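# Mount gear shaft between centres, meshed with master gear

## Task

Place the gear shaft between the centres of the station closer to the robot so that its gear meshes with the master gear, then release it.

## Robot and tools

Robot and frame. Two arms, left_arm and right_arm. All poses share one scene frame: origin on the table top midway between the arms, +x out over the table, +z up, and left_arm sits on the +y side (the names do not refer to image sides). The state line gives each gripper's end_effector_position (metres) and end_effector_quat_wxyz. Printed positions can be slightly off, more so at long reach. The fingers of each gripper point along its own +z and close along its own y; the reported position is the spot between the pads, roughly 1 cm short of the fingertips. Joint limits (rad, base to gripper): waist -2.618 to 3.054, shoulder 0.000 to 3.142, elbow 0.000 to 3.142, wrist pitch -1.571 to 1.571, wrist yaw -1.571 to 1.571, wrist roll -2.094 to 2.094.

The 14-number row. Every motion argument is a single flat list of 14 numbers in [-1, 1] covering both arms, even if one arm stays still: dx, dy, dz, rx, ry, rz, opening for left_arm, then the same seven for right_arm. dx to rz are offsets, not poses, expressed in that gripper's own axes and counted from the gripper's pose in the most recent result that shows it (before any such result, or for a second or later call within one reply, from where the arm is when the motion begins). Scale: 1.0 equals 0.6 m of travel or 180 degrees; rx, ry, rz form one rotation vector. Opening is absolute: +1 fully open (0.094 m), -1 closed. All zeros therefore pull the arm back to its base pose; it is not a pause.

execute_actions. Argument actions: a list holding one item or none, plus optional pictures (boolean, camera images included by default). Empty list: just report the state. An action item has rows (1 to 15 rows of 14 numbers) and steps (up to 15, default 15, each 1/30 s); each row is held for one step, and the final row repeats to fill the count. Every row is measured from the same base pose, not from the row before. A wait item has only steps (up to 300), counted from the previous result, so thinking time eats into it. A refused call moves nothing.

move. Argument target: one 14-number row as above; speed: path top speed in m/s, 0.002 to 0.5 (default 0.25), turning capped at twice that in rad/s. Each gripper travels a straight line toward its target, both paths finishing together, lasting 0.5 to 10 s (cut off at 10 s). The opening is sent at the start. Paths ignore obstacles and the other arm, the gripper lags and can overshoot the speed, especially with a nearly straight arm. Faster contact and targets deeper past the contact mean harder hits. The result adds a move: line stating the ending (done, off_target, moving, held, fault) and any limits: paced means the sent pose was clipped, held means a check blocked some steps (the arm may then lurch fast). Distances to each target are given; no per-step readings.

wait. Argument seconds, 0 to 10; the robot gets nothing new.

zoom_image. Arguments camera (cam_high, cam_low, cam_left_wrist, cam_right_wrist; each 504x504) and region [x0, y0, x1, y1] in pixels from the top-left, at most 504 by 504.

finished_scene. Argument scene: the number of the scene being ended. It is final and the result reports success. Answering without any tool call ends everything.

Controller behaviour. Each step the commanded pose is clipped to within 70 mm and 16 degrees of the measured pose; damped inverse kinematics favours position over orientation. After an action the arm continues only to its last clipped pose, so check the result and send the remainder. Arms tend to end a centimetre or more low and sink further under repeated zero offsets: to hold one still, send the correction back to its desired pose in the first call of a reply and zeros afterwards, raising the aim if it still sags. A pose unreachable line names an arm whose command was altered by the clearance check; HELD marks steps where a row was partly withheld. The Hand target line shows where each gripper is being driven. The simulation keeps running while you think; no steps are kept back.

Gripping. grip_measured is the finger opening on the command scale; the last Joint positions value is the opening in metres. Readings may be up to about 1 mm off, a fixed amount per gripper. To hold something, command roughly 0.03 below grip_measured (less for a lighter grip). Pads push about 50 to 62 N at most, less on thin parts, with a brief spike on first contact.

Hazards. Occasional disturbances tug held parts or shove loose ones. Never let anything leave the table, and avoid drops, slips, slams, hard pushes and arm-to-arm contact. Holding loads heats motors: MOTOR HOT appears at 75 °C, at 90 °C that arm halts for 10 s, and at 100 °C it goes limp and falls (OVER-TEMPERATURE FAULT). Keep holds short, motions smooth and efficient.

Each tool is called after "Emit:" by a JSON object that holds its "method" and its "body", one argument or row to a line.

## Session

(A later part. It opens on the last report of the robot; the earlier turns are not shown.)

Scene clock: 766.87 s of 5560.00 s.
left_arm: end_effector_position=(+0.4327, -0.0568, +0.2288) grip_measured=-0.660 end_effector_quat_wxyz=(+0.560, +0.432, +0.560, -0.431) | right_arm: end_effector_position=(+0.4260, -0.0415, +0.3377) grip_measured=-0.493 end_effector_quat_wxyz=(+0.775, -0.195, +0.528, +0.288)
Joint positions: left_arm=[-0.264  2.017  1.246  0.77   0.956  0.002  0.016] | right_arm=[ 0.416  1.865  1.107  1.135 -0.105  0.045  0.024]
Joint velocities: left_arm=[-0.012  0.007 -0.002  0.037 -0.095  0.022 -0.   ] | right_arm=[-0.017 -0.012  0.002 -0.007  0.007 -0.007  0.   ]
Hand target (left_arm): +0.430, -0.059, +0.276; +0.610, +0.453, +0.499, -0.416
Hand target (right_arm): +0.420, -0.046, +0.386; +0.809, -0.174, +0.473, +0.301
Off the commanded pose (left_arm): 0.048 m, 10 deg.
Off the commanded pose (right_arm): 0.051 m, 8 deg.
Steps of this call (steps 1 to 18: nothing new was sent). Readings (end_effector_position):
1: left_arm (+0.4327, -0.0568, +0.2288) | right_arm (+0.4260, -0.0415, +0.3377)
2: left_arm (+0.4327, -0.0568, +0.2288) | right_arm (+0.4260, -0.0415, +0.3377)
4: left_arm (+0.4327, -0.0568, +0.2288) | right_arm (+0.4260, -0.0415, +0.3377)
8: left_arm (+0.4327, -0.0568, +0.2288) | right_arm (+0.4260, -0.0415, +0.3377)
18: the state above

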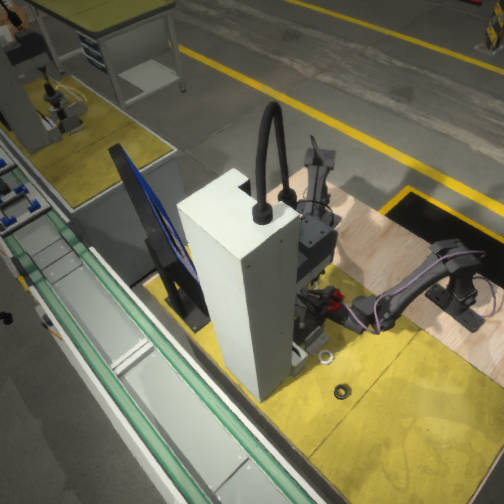

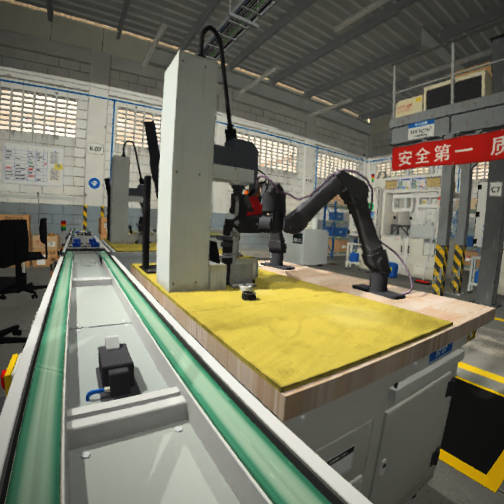

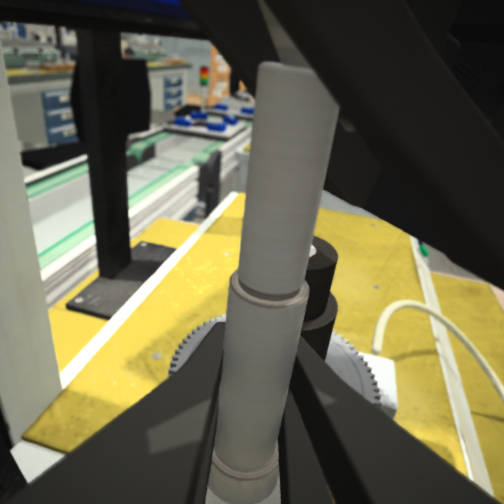

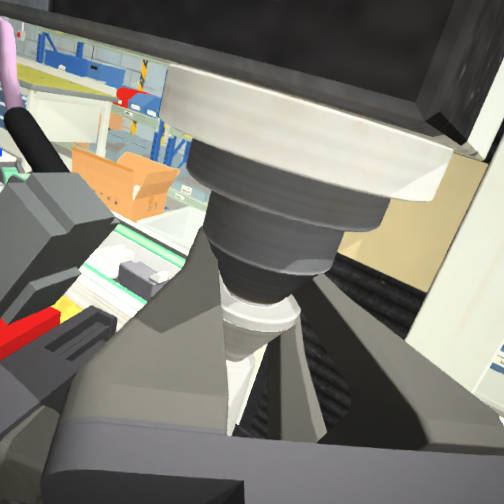

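Emit:
{"method": "execute_actions", "body": {
  "actions": [
    {"rows": [[-0.08,0.0018,0.0060,0.0045,-0.0315,0.0432,-0.695,-0.0770,0.0015,0.0270,0,-0.0438,0,-0.52],[-0.08,0.0018,0.0060,0.0045,-0.0315,0.0432,-0.695,-0.0740,0.0015,0.0259,0,-0.0426,0,-0.52],[-0.08,0.0018,0.0060,0.0045,-0.0315,0.0432,-0.695,-0.0710,0.0014,0.0249,0,-0.0414,0,-0.52],[-0.08,0.0018,0.0060,0.0045,-0.0315,0.0432,-0.695,-0.0680,0.0014,0.0238,0,-0.0402,0,-0.52],[-0.08,0.0018,0.0060,0.0045,-0.0315,0.0432,-0.695,-0.0650,0.0013,0.0228,0,-0.0390,0,-0.52],[-0.08,0.0018,0.0060,0.0045,-0.0315,0.0432,-0.695,-0.0620,0.0012,0.0217,0,-0.0378,0,-0.52],[-0.08,0.0018,0.0060,0.0045,-0.0315,0.0432,-0.695,-0.0590,0.0012,0.0207,0,-0.0366,0,-0.52],[-0.08,0.0018,0.0060,0.0045,-0.0315,0.0432,-0.695,-0.0560,0.0011,0.0196,0,-0.0354,0,-0.52],[-0.08,0.0018,0.0060,0.0045,-0.0315,0.0432,-0.695,-0.0530,0.0011,0.0186,0,-0.0342,0,-0.52],[-0.08,0.0018,0.0060,0.0045,-0.0315,0.0432,-0.695,-0.0500,0.0010,0.0175,0,-0.0330,0,-0.52],[-0.08,0.0018,0.0060,0.0045,-0.0315,0.0432,-0.695,-0.0470,0.0009,0.0165,0,-0.0318,0,-0.52],[-0.08,0.0018,0.0060,0.0045,-0.0315,0.0432,-0.695,-0.0440,0.0009,0.0154,0,-0.0306,0,-0.52],[-0.08,0.0018,0.0060,0.0045,-0.0315,0.0432,-0.695,-0.0410,0.0008,0.0144,0,-0.0294,0,-0.52],[-0.08,0.0018,0.0060,0.0045,-0.0315,0.0432,-0.695,-0.0390,0.0008,0.0137,0,-0.0280,0,-0.52]], "steps": 15}
  ],
  "pictures": false
}}

Emit:
{"method": "wait", "body": {
  "seconds": 0.8
}}

Emit:
{"method": "zoom_image", "body": {
  "camera": "cam_low",
  "region": [215, 222, 255, 272]
}}

Emit:
{"method": "zoom_image", "body": {
  "camera": "cam_high",
  "region": [287, 300, 317, 335]
}}

Scene clock: 781.07 s of 5560.00 s.
left_arm: end_effector_position=(+0.4326, -0.0568, +0.2288) grip_measured=-0.660 end_effector_quat_wxyz=(+0.560, +0.432, +0.560, -0.432) | right_arm: end_effector_position=(+0.4261, -0.0414, +0.3375) grip_measured=-0.493 end_effector_quat_wxyz=(+0.778, -0.194, +0.524, +0.289)
Joint positions: left_arm=[-0.264  2.017  1.246  0.77   0.957  0.001  0.016] | right_arm=[ 0.416  1.875  1.107  1.156 -0.105  0.045  0.024]
Joint velocities: left_arm=[ 0.002  0.007  0.022 -0.066 -0.007 -0.007  0.   ] | right_arm=[-0.007  0.017  0.002 -0.081 -0.051 -0.095 -0.001]
Hand target (left_arm): +0.431, -0.059, +0.276; +0.611, +0.452, +0.499, -0.416
Hand target (right_arm): +0.424, -0.043, +0.362; +0.797, -0.182, +0.494, +0.296
Off the commanded pose (left_arm): 0.048 m, 10 deg.
Off the commanded pose (right_arm): 0.025 m, 4 deg.
Steps of this call (steps 1 to 90: nothing new was sent; then 10.70 s passed at rest; steps 91 to 105: all 15 steps of this action). Readings (end_effector_position):
91: left_arm (+0.4327, -0.0568, +0.2288) | right_arm (+0.4260, -0.0415, +0.3377)
92: left_arm (+0.4327, -0.0568, +0.2288) | right_arm (+0.4260, -0.0415, +0.3377)
94: left_arm (+0.4327, -0.0568, +0.2288) | right_arm (+0.4260, -0.0415, +0.3377)
98: left_arm (+0.4326, -0.0568, +0.2288) | right_arm (+0.4261, -0.0414, +0.3374)
105: the state above

Scene clock: 781.87 s of 5560.00 s.
left_arm: end_effector_position=(+0.4325, -0.0568, +0.2288) grip_measured=-0.660 end_effector_quat_wxyz=(+0.560, +0.432, +0.560, -0.432) | right_arm: end_effector_position=(+0.4261, -0.0414, +0.3374) grip_measured=-0.493 end_effector_quat_wxyz=(+0.778, -0.194, +0.523, +0.289)
Joint positions: left_arm=[-0.264  2.017  1.246  0.77   0.957  0.     0.016] | right_arm=[ 0.416  1.876  1.107  1.158 -0.105  0.045  0.024]
Joint velocities: left_arm=[ 0.007 -0.007 -0.007  0.066  0.007 -0.007 -0.001] | right_arm=[0.002 0.007 0.002 0.022 0.037 0.007 0.   ]
Hand target (left_arm): +0.431, -0.059, +0.276; +0.610, +0.452, +0.499, -0.416
Hand target (right_arm): +0.424, -0.043, +0.362; +0.797, -0.182, +0.494, +0.296
Off the commanded pose (left_arm): 0.048 m, 10 deg.
Off the commanded pose (right_arm): 0.025 m, 4 deg.
Steps of this call (steps 1 to 24: nothing new was sent). Readings (end_effector_position):
1: left_arm (+0.4326, -0.0568, +0.2288) | right_arm (+0.4261, -0.0414, +0.3374)
2: left_arm (+0.4326, -0.0568, +0.2288) | right_arm (+0.4262, -0.0414, +0.3373)
4: left_arm (+0.4326, -0.0568, +0.2288) | right_arm (+0.4261, -0.0414, +0.3374)
8: left_arm (+0.4325, -0.0568, +0.2288) | right_arm (+0.4262, -0.0414, +0.3373)
24: the state above

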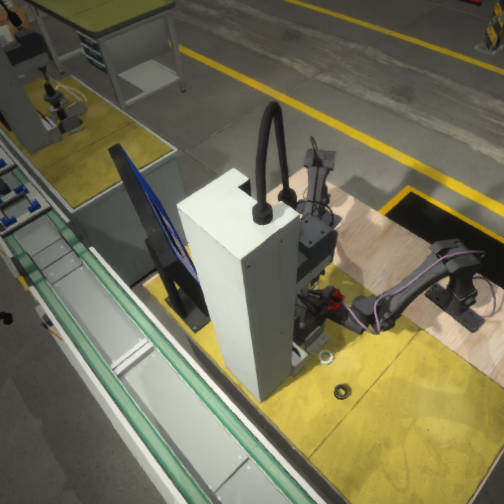

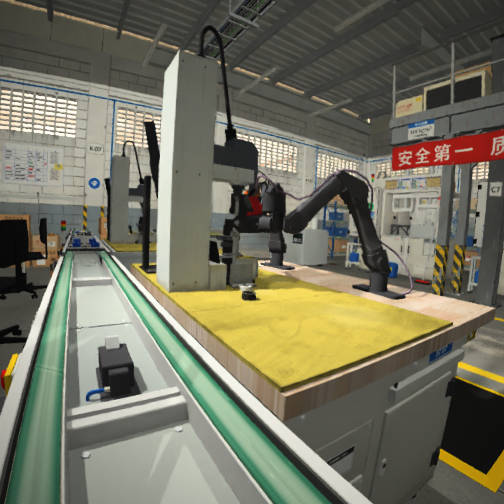

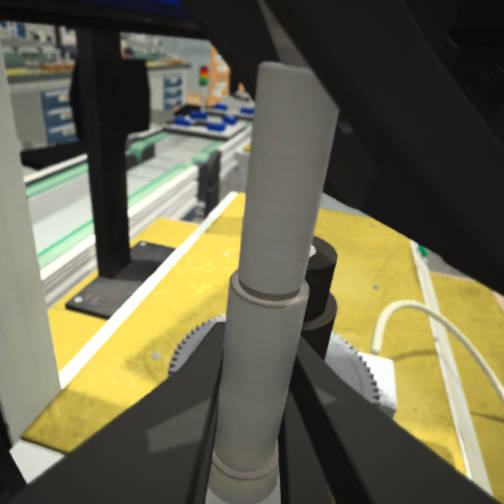

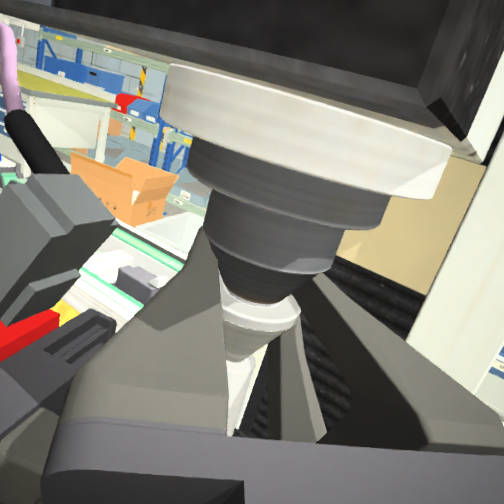

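Region (215, 222, 255, 272) of cam_low's 504x504 image, scaled by 10.080, with more detail than that image has; it fills the left 403 columns of this view, and the rest is white.

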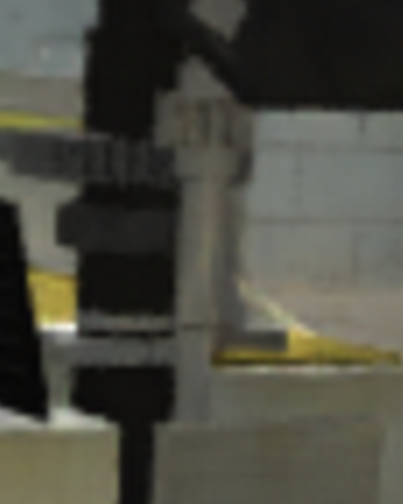

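Region (287, 300, 317, 335) of cam_high's 504x504 image, scaled by 14.400, with more detail than that image has; it fills the left 432 columns of this view, and the rest is white.

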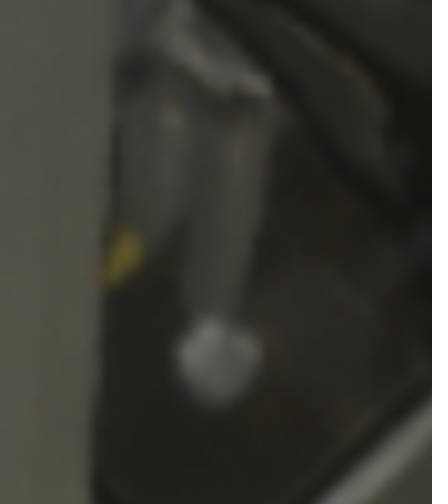

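Emit:
{"method": "execute_actions", "body": {
  "actions": [
    {"rows": [[-0.0793,0.0021,0.0060,0.0040,-0.0315,0.0438,-0.695,-0.0371,0.0007,0.0135,0,-0.0209,0,-0.52],[-0.0786,0.0021,0.0060,0.0040,-0.0315,0.0438,-0.695,-0.0352,0.0007,0.0129,0,-0.0197,0,-0.52],[-0.0779,0.0021,0.0060,0.0040,-0.0315,0.0438,-0.695,-0.0333,0.0006,0.0122,0,-0.0186,0,-0.52],[-0.0771,0.0021,0.0060,0.0040,-0.0315,0.0438,-0.695,-0.0314,0.0006,0.0116,0,-0.0174,0,-0.52],[-0.0764,0.0021,0.0060,0.0040,-0.0315,0.0438,-0.695,-0.0295,0.0005,0.0109,0,-0.0163,0,-0.52],[-0.0757,0.0021,0.0060,0.0040,-0.0315,0.0438,-0.695,-0.0276,0.0005,0.0103,0,-0.0151,0,-0.52],[-0.0750,0.0021,0.0060,0.0040,-0.0315,0.0438,-0.695,-0.0257,0.0004,0.0096,0,-0.0140,0,-0.52],[-0.0743,0.0021,0.0060,0.0040,-0.0315,0.0438,-0.695,-0.0238,0.0004,0.0090,0,-0.0129,0,-0.52],[-0.0736,0.0021,0.0060,0.0040,-0.0315,0.0438,-0.695,-0.0219,0.0003,0.0083,0,-0.0117,0,-0.52],[-0.0729,0.0021,0.0060,0.0040,-0.0315,0.0438,-0.695,-0.0200,0.0003,0.0077,0,-0.0106,0,-0.52],[-0.0721,0.0021,0.0060,0.0040,-0.0315,0.0438,-0.695,-0.0181,0.0002,0.0070,0,-0.0094,0,-0.52],[-0.0714,0.0021,0.0060,0.0040,-0.0315,0.0438,-0.695,-0.0162,0.0002,0.0063,0,-0.0083,0,-0.52],[-0.0707,0.0021,0.0060,0.0040,-0.0315,0.0438,-0.695,-0.0142,0.0001,0.0057,0,-0.0071,0,-0.52],[-0.0700,0.0021,0.0060,0.0040,-0.0315,0.0438,-0.695,-0.0123,0,0.0050,0,-0.0060,0,-0.52]], "steps": 15}
  ],
  "pictures": false
}}

Emit:
{"method": "wait", "body": {
  "seconds": 0.8
}}

Emit:
{"method": "zoom_image", "body": {
  "camera": "cam_low",
  "region": [215, 222, 255, 272]
}}

Emit:
{"method": "zoom_image", "body": {
  "camera": "cam_high",
  "region": [287, 300, 317, 335]
}}

Scene clock: 796.23 s of 5560.00 s.
left_arm: end_effector_position=(+0.4326, -0.0570, +0.2284) grip_measured=-0.660 end_effector_quat_wxyz=(+0.560, +0.432, +0.559, -0.432) | right_arm: end_effector_position=(+0.4261, -0.0413, +0.3369) grip_measured=-0.493 end_effector_quat_wxyz=(+0.778, -0.194, +0.524, +0.289)
Joint positions: left_arm=[-0.264  2.02   1.246  0.777  0.958 -0.001  0.016] | right_arm=[ 0.416  1.876  1.107  1.157 -0.105  0.044  0.024]
Joint velocities: left_arm=[-0.012  0.002 -0.007 -0.007 -0.022  0.037  0.   ] | right_arm=[-0.017  0.012 -0.012  0.022  0.022  0.037  0.   ]
Hand target (left_arm): +0.431, -0.059, +0.270; +0.610, +0.452, +0.500, -0.416
Hand target (right_arm): +0.426, -0.042, +0.345; +0.783, -0.191, +0.516, +0.291
Off the commanded pose (left_arm): 0.043 m, 10 deg.
Off the commanded pose (right_arm): 0.008 m, 1 deg.
Steps of this call (steps 1 to 90: nothing new was sent; then 10.87 s passed at rest; steps 91 to 105: all 15 steps of this action). Readings (end_effector_position):
91: left_arm (+0.4325, -0.0568, +0.2288) | right_arm (+0.4261, -0.0414, +0.3374)
92: left_arm (+0.4325, -0.0568, +0.2288) | right_arm (+0.4261, -0.0414, +0.3374)
94: left_arm (+0.4325, -0.0568, +0.2288) | right_arm (+0.4261, -0.0414, +0.3374)
98: left_arm (+0.4325, -0.0568, +0.2288) | right_arm (+0.4261, -0.0414, +0.3374)
105: the state above

Scene clock: 797.03 s of 5560.00 s.
left_arm: end_effector_position=(+0.4326, -0.0571, +0.2285) grip_measured=-0.660 end_effector_quat_wxyz=(+0.561, +0.432, +0.558, -0.433) | right_arm: end_effector_position=(+0.4261, -0.0413, +0.3369) grip_measured=-0.493 end_effector_quat_wxyz=(+0.778, -0.194, +0.524, +0.289)
Joint positions: left_arm=[-0.264  2.021  1.246  0.779  0.959 -0.002  0.016] | right_arm=[ 0.416  1.876  1.107  1.157 -0.105  0.044  0.024]
Joint velocities: left_arm=[ 0.017 -0.012  0.012 -0.007 -0.051  0.022 -0.   ] | right_arm=[ 0.002  0.012 -0.007 -0.051  0.007 -0.037 -0.   ]
Hand target (left_arm): +0.431, -0.059, +0.270; +0.610, +0.452, +0.500, -0.416
Hand target (right_arm): +0.426, -0.042, +0.345; +0.783, -0.191, +0.516, +0.291
Off the commanded pose (left_arm): 0.042 m, 10 deg.
Off the commanded pose (right_arm): 0.008 m, 1 deg.
Steps of this call (steps 1 to 24: nothing new was sent). Readings (end_effector_position):
1: left_arm (+0.4326, -0.0570, +0.2284) | right_arm (+0.4261, -0.0413, +0.3369)
2: left_arm (+0.4326, -0.0570, +0.2285) | right_arm (+0.4261, -0.0413, +0.3369)
4: left_arm (+0.4326, -0.0571, +0.2284) | right_arm (+0.4261, -0.0413, +0.3369)
8: left_arm (+0.4326, -0.0571, +0.2285) | right_arm (+0.4261, -0.0413, +0.3369)
24: the state above

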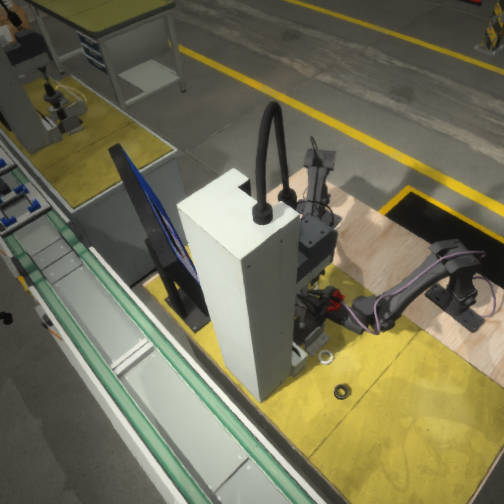

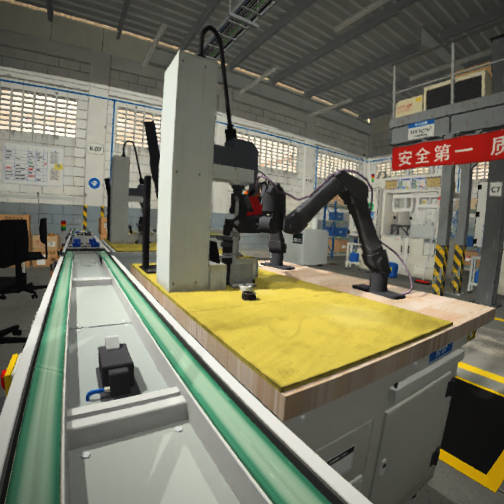

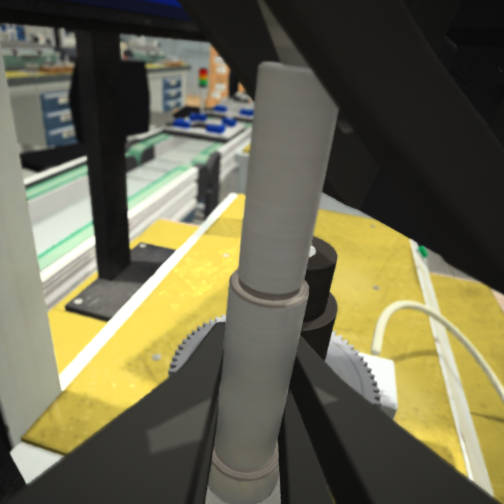

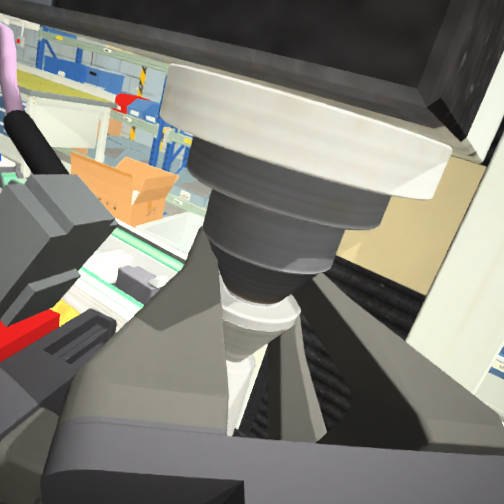

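Region (215, 222, 255, 272) of cam_low's 504x504 image, scaled by 10.080, with more detail than that image has; it fills the left 403 columns of this view, and the rest is white.

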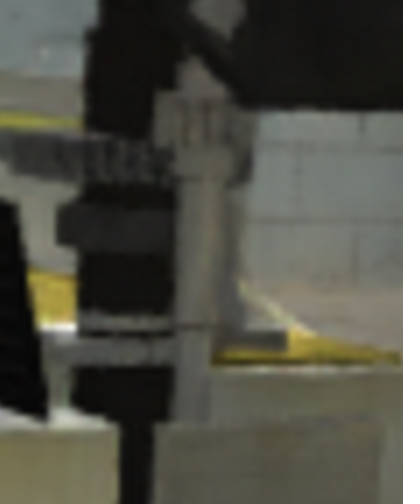

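Region (287, 300, 317, 335) of cam_high's 504x504 image, scaled by 14.400, with more detail than that image has; it fills the left 432 columns of this view, and the rest is white.

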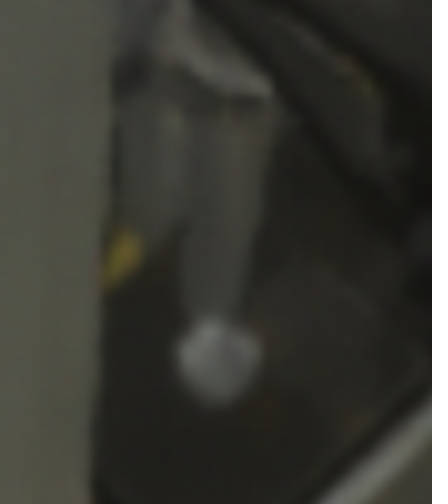

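Emit:
{"method": "execute_actions", "body": {
  "actions": [
    {"rows": [[-0.0700,0.0021,0.0056,0.0036,-0.0300,0.0430,-0.695,-0.0113,0,0.0046,0,-0.0055,0,-0.52],[-0.0697,0.0021,0.0056,0.0035,-0.0295,0.0425,-0.695,-0.0095,0,0.0039,0,-0.0050,0,-0.52],[-0.0693,0.0021,0.0056,0.0034,-0.0290,0.0420,-0.695,-0.0077,0,0.0031,0,-0.0045,0,-0.52],[-0.0690,0.0021,0.0056,0.0033,-0.0285,0.0415,-0.695,-0.0059,0,0.0024,0,-0.0040,0,-0.52],[-0.0686,0.0021,0.0056,0.0032,-0.0280,0.0410,-0.695,-0.0041,0,0.0017,0,-0.0035,0,-0.52],[-0.0682,0.0021,0.0056,0.0031,-0.0275,0.0405,-0.695,-0.0023,0,0.0009,0,-0.0030,0,-0.52],[-0.0679,0.0021,0.0056,0.0030,-0.0270,0.0400,-0.695,-0.0005,0,0.0002,0,-0.0025,0,-0.52],[-0.0675,0.0021,0.0056,0.0030,-0.0270,0.0400,-0.695,0.0013,0,-0.0005,0,-0.0020,0,-0.52],[-0.0671,0.0021,0.0056,0.0030,-0.0270,0.0400,-0.695,0.0031,0,-0.0013,0,-0.0015,0,-0.52],[-0.0668,0.0021,0.0056,0.0030,-0.0270,0.0400,-0.695,0.0049,0,-0.0020,0,-0.0010,0,-0.52],[-0.0664,0.0021,0.0056,0.0030,-0.0270,0.0400,-0.695,0.0067,0,-0.0027,0,-0.0005,0,-0.52],[-0.0660,0.0021,0.0056,0.0030,-0.0270,0.0400,-0.695,0.0085,0,-0.0035,0,0,0,-0.52],[-0.0657,0.0021,0.0056,0.0030,-0.0270,0.0400,-0.695,0.0103,0,-0.0042,0,0,0,-0.52],[-0.0653,0.0021,0.0056,0.0030,-0.0270,0.0400,-0.695,0.0115,0,-0.0047,0,0,0,-0.52],[-0.0650,0.0021,0.0056,0.0030,-0.0270,0.0400,-0.695,0.0123,0,-0.0050,0,0,0,-0.52]], "steps": 15}
  ],
  "pictures": false
}}

Emit:
{"method": "wait", "body": {
  "seconds": 0.8
}}

Emit:
{"method": "zoom_image", "body": {
  "camera": "cam_low",
  "region": [215, 222, 255, 272]
}}

Emit:
{"method": "zoom_image", "body": {
  "camera": "cam_high",
  "region": [287, 300, 317, 335]
}}

Scene clock: 816.37 s of 5560.00 s.
left_arm: end_effector_position=(+0.4326, -0.0571, +0.2285) grip_measured=-0.660 end_effector_quat_wxyz=(+0.561, +0.432, +0.558, -0.433) | right_arm: end_effector_position=(+0.4261, -0.0413, +0.3358) grip_measured=-0.493 end_effector_quat_wxyz=(+0.777, -0.194, +0.524, +0.289)
Joint positions: left_arm=[-0.264  2.021  1.246  0.779  0.959 -0.002  0.016] | right_arm=[ 0.416  1.876  1.105  1.158 -0.105  0.044  0.024]
Joint velocities: left_arm=[ 0.007 -0.017 -0.007  0.007  0.007 -0.022 -0.001] | right_arm=[-0.022  0.027 -0.027  0.081 -0.037 -0.051 -0.   ]
Hand target (left_arm): +0.432, -0.059, +0.267; +0.606, +0.451, +0.505, -0.417
Hand target (right_arm): +0.426, -0.041, +0.329; +0.777, -0.194, +0.524, +0.289
Off the commanded pose (left_arm): 0.039 m, 9 deg.
Off the commanded pose (right_arm): 0.007 m, 0 deg.
Steps of this call (steps 1 to 90: nothing new was sent; then 15.83 s passed at rest; steps 91 to 105: all 15 steps of this action). Readings (end_effector_position):
91: left_arm (+0.4326, -0.0571, +0.2285) | right_arm (+0.4261, -0.0413, +0.3369)
92: left_arm (+0.4326, -0.0571, +0.2285) | right_arm (+0.4261, -0.0413, +0.3369)
94: left_arm (+0.4326, -0.0571, +0.2285) | right_arm (+0.4261, -0.0413, +0.3369)
98: left_arm (+0.4326, -0.0571, +0.2285) | right_arm (+0.4261, -0.0414, +0.3366)
105: the state above

Scene clock: 817.17 s of 5560.00 s.
left_arm: end_effector_position=(+0.4326, -0.0571, +0.2285) grip_measured=-0.660 end_effector_quat_wxyz=(+0.561, +0.432, +0.558, -0.433) | right_arm: end_effector_position=(+0.4261, -0.0414, +0.3360) grip_measured=-0.493 end_effector_quat_wxyz=(+0.779, -0.194, +0.522, +0.289)
Joint positions: left_arm=[-0.264  2.021  1.246  0.779  0.959 -0.002  0.016] | right_arm=[ 0.416  1.881  1.105  1.168 -0.105  0.044  0.024]
Joint velocities: left_arm=[-0.007 -0.012 -0.012  0.007 -0.066 -0.037  0.   ] | right_arm=[ 0.012 -0.007  0.027 -0.051  0.007  0.007 -0.   ]
Hand target (left_arm): +0.432, -0.059, +0.267; +0.606, +0.451, +0.505, -0.417
Hand target (right_arm): +0.426, -0.041, +0.329; +0.777, -0.194, +0.524, +0.289
Off the commanded pose (left_arm): 0.039 m, 9 deg.
Off the commanded pose (right_arm): 0.007 m, 0 deg.
Steps of this call (steps 1 to 24: nothing new was sent). Readings (end_effector_position):
1: left_arm (+0.4326, -0.0571, +0.2285) | right_arm (+0.4261, -0.0413, +0.3358)
2: left_arm (+0.4326, -0.0571, +0.2285) | right_arm (+0.4261, -0.0414, +0.3360)
4: left_arm (+0.4326, -0.0571, +0.2285) | right_arm (+0.4261, -0.0413, +0.3359)
8: left_arm (+0.4326, -0.0571, +0.2285) | right_arm (+0.4261, -0.0414, +0.3360)
24: the state above

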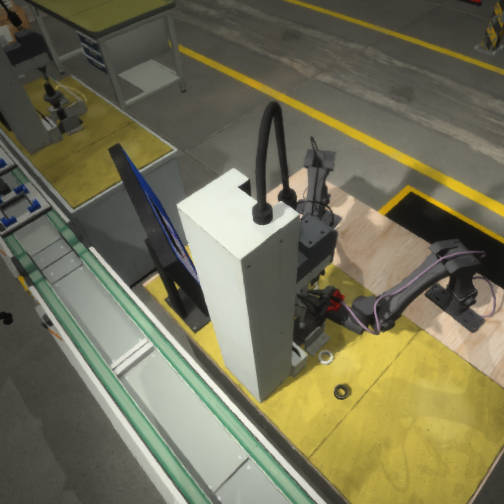

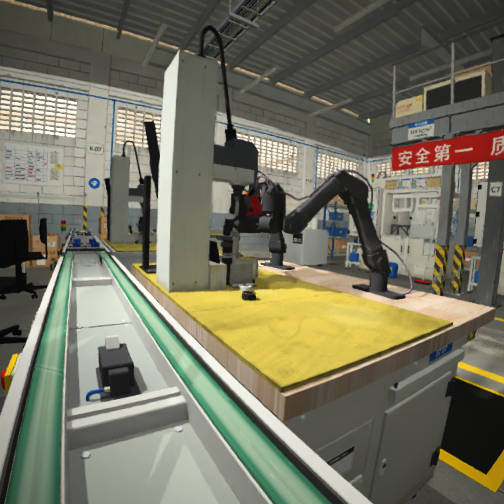

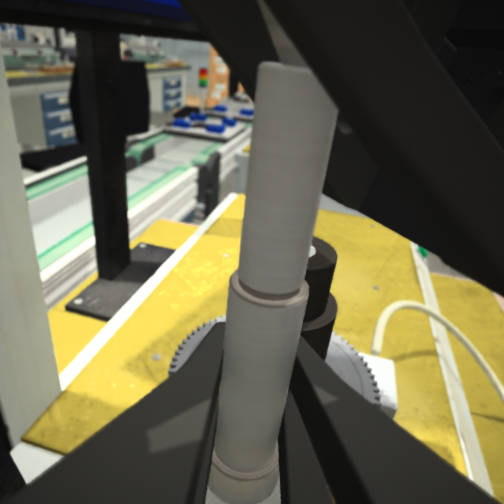

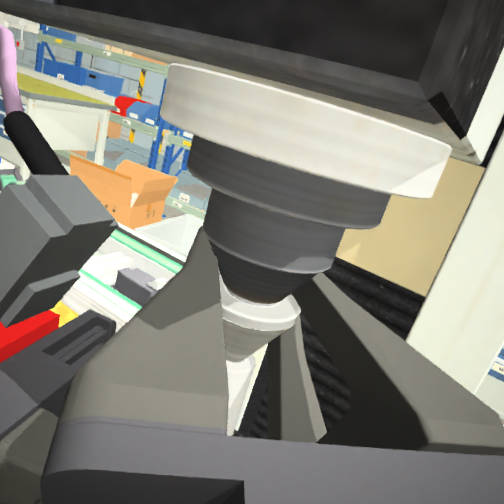

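Region (215, 222, 255, 272) of cam_low's 504x504 image, scaled by 10.080, with more detail than that image has; it fills the left 403 columns of this view, and the rest is white.

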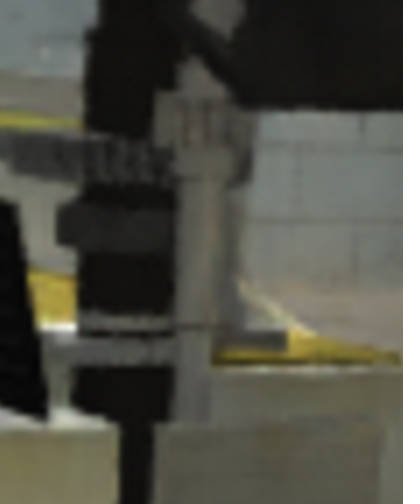

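Region (287, 300, 317, 335) of cam_high's 504x504 image, scaled by 14.400, with more detail than that image has; it fills the left 432 columns of this view, and the rest is white.

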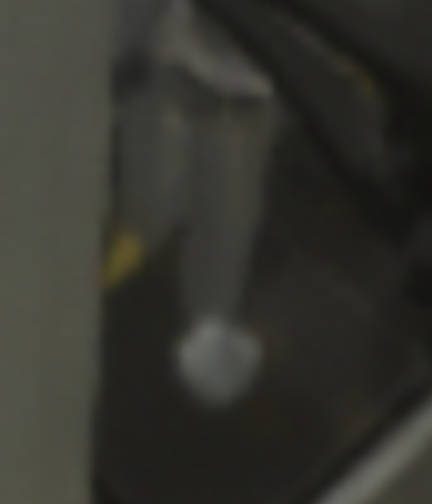

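Emit:
{"method": "execute_actions", "body": {
  "actions": [
    {"rows": [[-0.0650,0.0021,0.0056,0.0030,-0.0270,0.0400,-0.695,0.0060,0,-0.0024,0,0,0,-0.52],[-0.0650,0.0021,0.0056,0.0030,-0.0270,0.0400,-0.695,0.0010,0,-0.0004,0,-0.002,0,-0.52],[-0.0650,0.0021,0.0056,0.0030,-0.0270,0.0400,-0.695,-0.0040,0,0.0016,0,-0.004,0,-0.52],[-0.0650,0.0021,0.0056,0.0050,-0.0270,0.0400,-0.695,-0.0090,0,0.0037,0,-0.006,0,-0.52],[-0.0650,0.0021,0.0056,0.0072,-0.0270,0.0400,-0.695,-0.0140,0,0.0057,0,-0.008,0,-0.52],[-0.0650,0.0021,0.0056,0.0094,-0.0270,0.0400,-0.695,-0.0185,0,0.0075,0,-0.010,0,-0.52],[-0.0650,0.0021,0.0056,0.0116,-0.0270,0.0400,-0.695,-0.0185,0,0.0075,0,-0.010,0,-0.52],[-0.0650,0.0021,0.0056,0.0138,-0.0270,0.0400,-0.695,-0.0185,0,0.0075,0,-0.010,0,-0.52],[-0.0650,0.0021,0.0056,0.0160,-0.0270,0.0400,-0.695,-0.0185,0,0.0075,0,-0.010,0,-0.52],[-0.0650,0.0021,0.0056,0.0182,-0.0270,0.0400,-0.695,-0.0185,0,0.0075,0,-0.010,0,-0.52],[-0.0650,0.0021,0.0056,0.0204,-0.0270,0.0400,-0.695,-0.0185,0,0.0075,0,-0.010,0,-0.52],[-0.0650,0.0021,0.0056,0.0226,-0.0270,0.0400,-0.695,-0.0185,0,0.0075,0,-0.010,0,-0.52],[-0.0650,0.0021,0.0056,0.0248,-0.0270,0.0400,-0.695,-0.0185,0,0.0075,0,-0.010,0,-0.52],[-0.0650,0.0021,0.0056,0.0270,-0.0270,0.0400,-0.695,-0.0185,0,0.0075,0,-0.010,0,-0.52],[-0.0650,0.0021,0.0056,0.0290,-0.0270,0.0400,-0.695,-0.0185,0,0.0075,0,-0.010,0,-0.52]], "steps": 15}
  ],
  "pictures": false
}}

Emit:
{"method": "wait", "body": {
  "seconds": 0.8
}}

Emit:
{"method": "zoom_image", "body": {
  "camera": "cam_low",
  "region": [215, 222, 255, 272]
}}

Emit:
{"method": "zoom_image", "body": {
  "camera": "cam_high",
  "region": [287, 300, 317, 335]
}}

Scene clock: 855.07 s of 5560.00 s.
left_arm: end_effector_position=(+0.4333, -0.0575, +0.2287) grip_measured=-0.660 end_effector_quat_wxyz=(+0.551, +0.451, +0.541, -0.448) | right_arm: end_effector_position=(+0.4261, -0.0414, +0.3360) grip_measured=-0.493 end_effector_quat_wxyz=(+0.779, -0.194, +0.522, +0.289)
Joint positions: left_arm=[-0.251  2.057  1.294  0.779  1.033 -0.001  0.016] | right_arm=[ 0.416  1.881  1.105  1.168 -0.105  0.044  0.024]
Joint velocities: left_arm=[ 0.027  0.09   0.164  0.007  0.256  0.037 -0.   ] | right_arm=[-0.002  0.007 -0.007 -0.022 -0.022 -0.051 -0.   ]
Hand target (left_arm): +0.432, -0.059, +0.266; +0.588, +0.475, +0.488, -0.437
Hand target (right_arm): +0.426, -0.042, +0.348; +0.787, -0.189, +0.510, +0.292
Off the commanded pose (left_arm): 0.039 m, 8 deg.
Off the commanded pose (right_arm): 0.012 m, 2 deg.
Steps of this call (steps 1 to 90: nothing new was sent; then 34.40 s passed at rest; steps 91 to 105: all 15 steps of this action). Readings (end_effector_position):
91: left_arm (+0.4326, -0.0571, +0.2285) | right_arm (+0.4261, -0.0414, +0.3360)
92: left_arm (+0.4326, -0.0571, +0.2285) | right_arm (+0.4261, -0.0414, +0.3360)
94: left_arm (+0.4325, -0.0571, +0.2285) | right_arm (+0.4261, -0.0414, +0.3360)
98: left_arm (+0.4328, -0.0574, +0.2285) | right_arm (+0.4261, -0.0414, +0.3360)
105: the state above

Scene clock: 855.87 s of 5560.00 s.
left_arm: end_effector_position=(+0.4331, -0.0576, +0.2287) grip_measured=-0.660 end_effector_quat_wxyz=(+0.548, +0.456, +0.536, -0.452) | right_arm: end_effector_position=(+0.4261, -0.0414, +0.3360) grip_measured=-0.493 end_effector_quat_wxyz=(+0.779, -0.194, +0.522, +0.289)
Joint positions: left_arm=[-0.248  2.065  1.305  0.779  1.052 -0.001  0.016] | right_arm=[ 0.416  1.881  1.105  1.168 -0.105  0.043  0.024]
Joint velocities: left_arm=[ 0.002 -0.007  0.002 -0.066  0.022 -0.007 -0.001] | right_arm=[ 0.007  0.022 -0.007  0.037 -0.007 -0.007 -0.   ]
Hand target (left_arm): +0.432, -0.059, +0.266; +0.588, +0.474, +0.488, -0.437
Hand target (right_arm): +0.426, -0.042, +0.348; +0.787, -0.189, +0.510, +0.292
Off the commanded pose (left_arm): 0.039 m, 8 deg.
Off the commanded pose (right_arm): 0.012 m, 2 deg.
Steps of this call (steps 1 to 24: nothing new was sent). Readings (end_effector_position):
1: left_arm (+0.4332, -0.0576, +0.2287) | right_arm (+0.4261, -0.0414, +0.3360)
2: left_arm (+0.4332, -0.0576, +0.2287) | right_arm (+0.4261, -0.0414, +0.3360)
4: left_arm (+0.4332, -0.0576, +0.2286) | right_arm (+0.4261, -0.0414, +0.3360)
8: left_arm (+0.4332, -0.0576, +0.2287) | right_arm (+0.4261, -0.0414, +0.3360)
24: the state above

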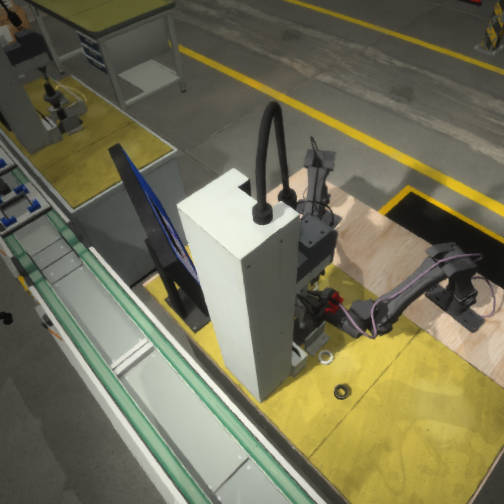

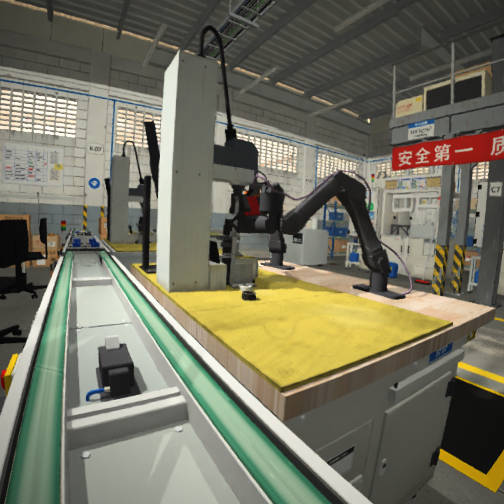

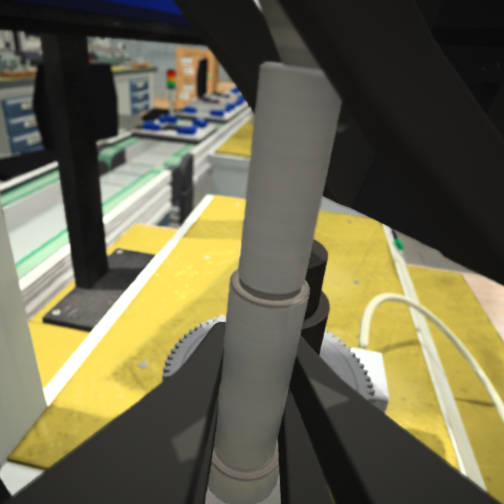

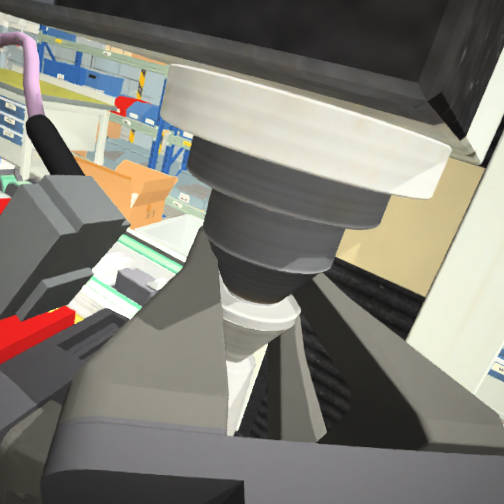

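Region (215, 222, 255, 272) of cam_low's 504x504 image, scaled by 10.080, with more detail than that image has; it fills the left 403 columns of this view, and the rest is white.

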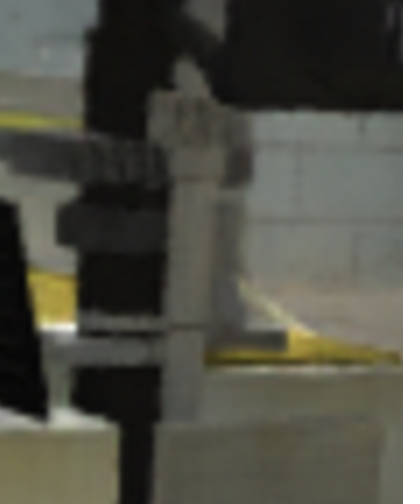

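Region (287, 300, 317, 335) of cam_high's 504x504 image, scaled by 14.400, with more detail than that image has; it fills the left 432 columns of this view, and the rest is white.

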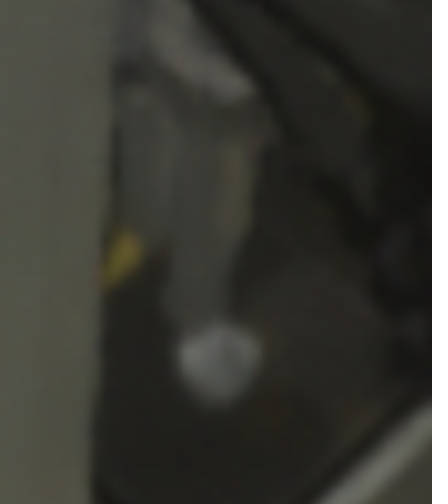

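Emit:
{"method": "execute_actions", "body": {
  "actions": []
}}

Scene clock: 871.60 s of 5560.00 s.
left_arm: end_effector_position=(+0.4331, -0.0576, +0.2287) grip_measured=-0.660 end_effector_quat_wxyz=(+0.548, +0.456, +0.536, -0.452) | right_arm: end_effector_position=(+0.4261, -0.0414, +0.3360) grip_measured=-0.493 end_effector_quat_wxyz=(+0.779, -0.194, +0.522, +0.289)
Joint positions: left_arm=[-0.248  2.065  1.305  0.779  1.052 -0.001  0.016] | right_arm=[ 0.416  1.881  1.105  1.168 -0.105  0.043  0.024]
Joint velocities: left_arm=[ 0.007 -0.002  0.017  0.007  0.007  0.007 -0.   ] | right_arm=[ 0.002  0.007 -0.022 -0.037  0.022 -0.007 -0.   ]
Hand target (left_arm): +0.432, -0.059, +0.266; +0.588, +0.474, +0.488, -0.437
Hand target (right_arm): +0.426, -0.042, +0.348; +0.787, -0.189, +0.510, +0.292
Off the commanded pose (left_arm): 0.039 m, 8 deg.
Off the commanded pose (right_arm): 0.012 m, 2 deg.
Steps of this call (steps 1 to 90: nothing new was sent; then 12.73 s passed at rest). Readings (end_effector_position):
1: left_arm (+0.4331, -0.0576, +0.2287) | right_arm (+0.4261, -0.0414, +0.3360)
2: left_arm (+0.4331, -0.0576, +0.2287) | right_arm (+0.4261, -0.0414, +0.3360)
4: left_arm (+0.4331, -0.0576, +0.2287) | right_arm (+0.4261, -0.0414, +0.3360)
8: left_arm (+0.4331, -0.0576, +0.2287) | right_arm (+0.4261, -0.0414, +0.3360)
90: the state above

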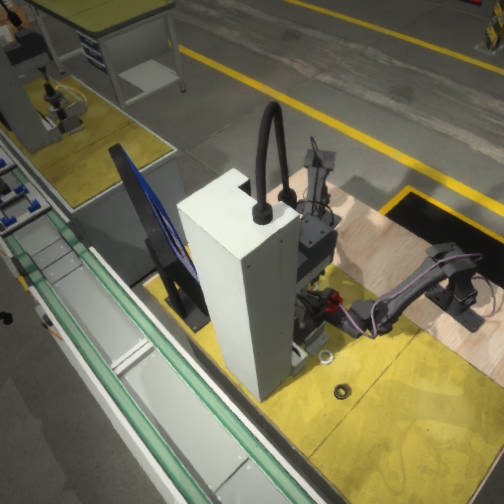

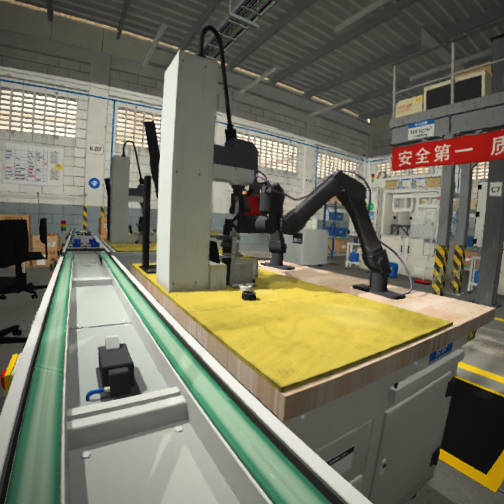

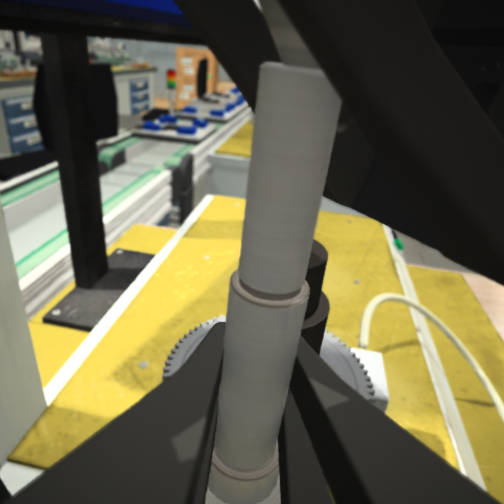

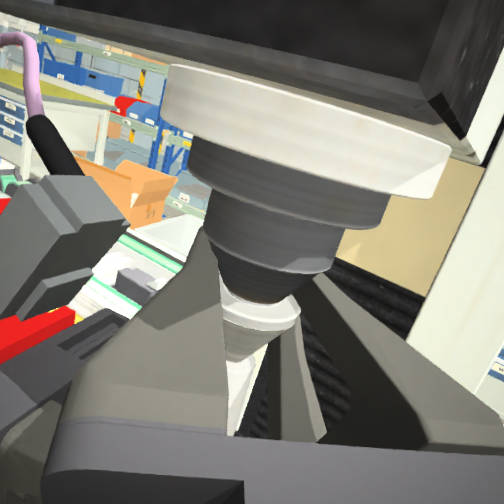

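Emit:
{"method": "zoom_image", "body": {
  "camera": "cam_low",
  "region": [205, 180, 275, 290]
}}

Emit:
{"method": "zoom_image", "body": {
  "camera": "cam_high",
  "region": [280, 270, 340, 345]
}}

Region (205, 180, 275, 290) of cam_low's 504x504 image, scaled by 4.582, with more detail than that image has; it fills the left 321 columns of this view, and the rest is white.

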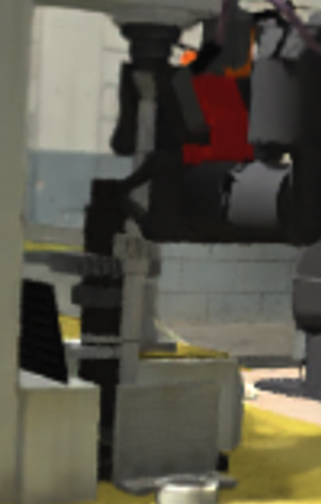

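Region (280, 270, 340, 345) of cam_high's 504x504 image, scaled by 6.720, with more detail than that image has; it fills the left 403 columns of this view, and the rest is white.

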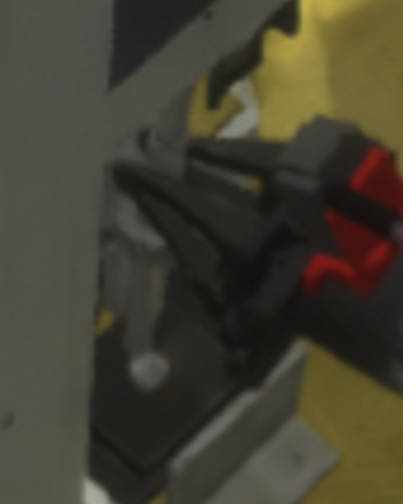

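Emit:
{"method": "execute_actions", "body": {
  "actions": [
    {"rows": [[-0.063,0,0.003,0.003,-0.0205,0.036,-0.695,-0.0185,0,0.0075,0,-0.01,0,-0.52],[-0.0615,0,0.003,0.003,-0.0198,0.035,-0.695,-0.0185,0,0.0075,0,-0.01,0,-0.52],[-0.060,0,0.003,0.003,-0.019,0.034,-0.695,-0.0185,0,0.0075,0,-0.01,0,-0.52],[-0.0585,0,0.003,0.003,-0.0184,0.033,-0.695,-0.0185,0,0.0075,0,-0.01,0,-0.52],[-0.057,0,0.003,0.003,-0.0178,0.032,-0.695,-0.0185,0,0.0075,0,-0.01,0,-0.52],[-0.0555,0,0.003,0.003,-0.0172,0.031,-0.695,-0.0185,0,0.0075,0,-0.01,0,-0.52],[-0.054,0,0.003,0.003,-0.0166,0.030,-0.695,-0.0185,0,0.0075,0,-0.01,0,-0.52],[-0.0525,0,0.003,0.003,-0.016,0.029,-0.695,-0.0185,0,0.0075,0,-0.01,0,-0.52],[-0.051,0,0.003,0.003,-0.0154,0.028,-0.695,-0.0185,0,0.0075,0,-0.01,0,-0.52],[-0.0495,0,0.003,0.003,-0.0148,0.027,-0.695,-0.0185,0,0.0075,0,-0.01,0,-0.52],[-0.048,0,0.003,0.003,-0.0142,0.026,-0.695,-0.0185,0,0.0075,0,-0.01,0,-0.52],[-0.047,0,0.003,0.003,-0.0136,0.025,-0.695,-0.0185,0,0.0075,0,-0.01,0,-0.52],[-0.046,0,0.003,0.003,-0.013,0.024,-0.695,-0.0185,0,0.0075,0,-0.01,0,-0.52],[-0.045,0,0.003,0.003,-0.0125,0.023,-0.695,-0.0185,0,0.0075,0,-0.01,0,-0.52],[-0.045,0,0.003,0.003,-0.012,0.022,-0.695,-0.0185,0,0.0075,0,-0.01,0,-0.52]], "steps": 15}
  ],
  "pictures": false
}}

Emit:
{"method": "wait", "body": {
  "seconds": 0.8
}}

Scene clock: 914.27 s of 5560.00 s.
left_arm: end_effector_position=(+0.4331, -0.0576, +0.2278) grip_measured=-0.660 end_effector_quat_wxyz=(+0.547, +0.455, +0.538, -0.452) | right_arm: end_effector_position=(+0.4261, -0.0414, +0.3360) grip_measured=-0.493 end_effector_quat_wxyz=(+0.779, -0.194, +0.522, +0.289)
Joint positions: left_arm=[-0.248  2.065  1.305  0.774  1.052  0.001  0.016] | right_arm=[ 0.416  1.881  1.105  1.168 -0.105  0.043  0.024]
Joint velocities: left_arm=[ 0.017 -0.012  0.007 -0.037 -0.051  0.051 -0.   ] | right_arm=[-0.007 -0.017 -0.007  0.007 -0.051 -0.007  0.   ]
Hand target (left_arm): +0.432, -0.059, +0.255; +0.571, +0.468, +0.508, -0.444
Hand target (right_arm): +0.426, -0.042, +0.348; +0.787, -0.189, +0.510, +0.292
Off the commanded pose (left_arm): 0.028 m, 5 deg.
Off the commanded pose (right_arm): 0.012 m, 2 deg.
Steps of this call (steps 1 to 90: nothing new was sent; then 39.17 s passed at rest; steps 91 to 105: all 15 steps of this action). Readings (end_effector_position):
91: left_arm (+0.4331, -0.0576, +0.2286) | right_arm (+0.4261, -0.0414, +0.3360)
92: left_arm (+0.4331, -0.0576, +0.2285) | right_arm (+0.4261, -0.0414, +0.3360)
94: left_arm (+0.4331, -0.0576, +0.2284) | right_arm (+0.4261, -0.0414, +0.3360)
98: left_arm (+0.4331, -0.0576, +0.2282) | right_arm (+0.4261, -0.0414, +0.3360)
105: the state above

Scene clock: 915.07 s of 5560.00 s.
left_arm: end_effector_position=(+0.4331, -0.0576, +0.2278) grip_measured=-0.660 end_effector_quat_wxyz=(+0.547, +0.456, +0.538, -0.452) | right_arm: end_effector_position=(+0.4261, -0.0414, +0.3360) grip_measured=-0.493 end_effector_quat_wxyz=(+0.779, -0.194, +0.522, +0.289)
Joint positions: left_arm=[-0.248  2.065  1.305  0.774  1.052  0.001  0.016] | right_arm=[ 0.416  1.881  1.105  1.168 -0.105  0.043  0.024]
Joint velocities: left_arm=[-0.002  0.002  0.002  0.066  0.007 -0.022 -0.001] | right_arm=[-0.007 -0.007 -0.007  0.007 -0.022 -0.022  0.   ]
Hand target (left_arm): +0.432, -0.059, +0.255; +0.571, +0.468, +0.508, -0.443
Hand target (right_arm): +0.426, -0.042, +0.348; +0.787, -0.189, +0.510, +0.292
Off the commanded pose (left_arm): 0.028 m, 5 deg.
Off the commanded pose (right_arm): 0.012 m, 2 deg.
Steps of this call (steps 1 to 24: nothing new was sent). Readings (end_effector_position):
1: left_arm (+0.4331, -0.0576, +0.2278) | right_arm (+0.4261, -0.0414, +0.3360)
2: left_arm (+0.4331, -0.0576, +0.2278) | right_arm (+0.4261, -0.0414, +0.3360)
4: left_arm (+0.4331, -0.0576, +0.2278) | right_arm (+0.4261, -0.0414, +0.3360)
8: left_arm (+0.4331, -0.0576, +0.2278) | right_arm (+0.4261, -0.0414, +0.3360)
24: the state above

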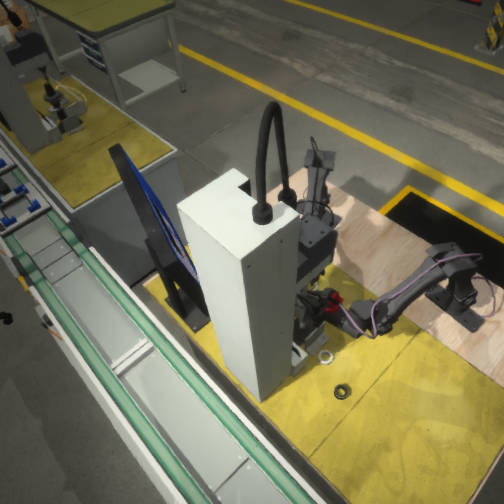

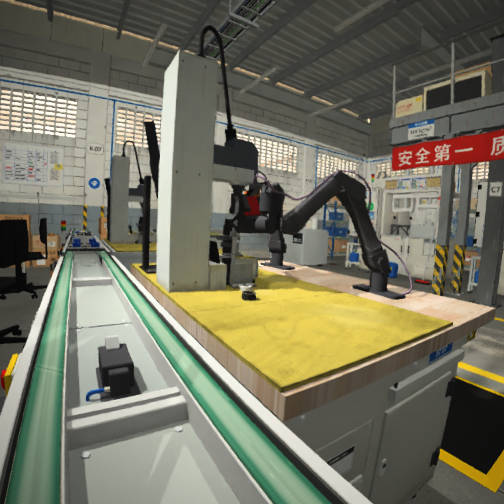

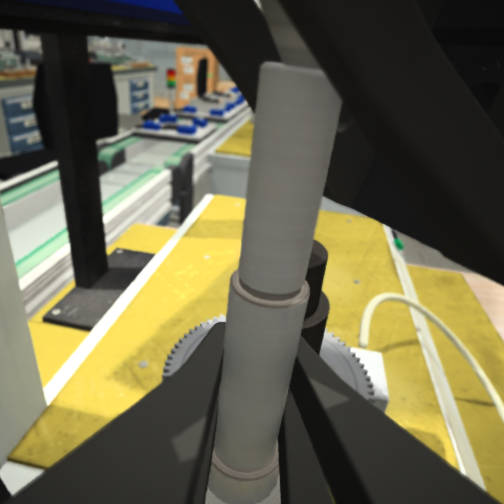

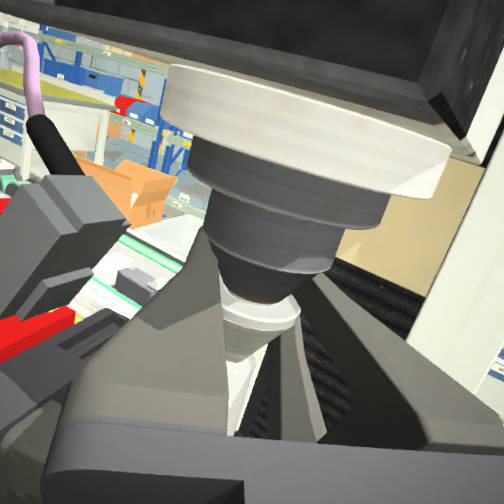

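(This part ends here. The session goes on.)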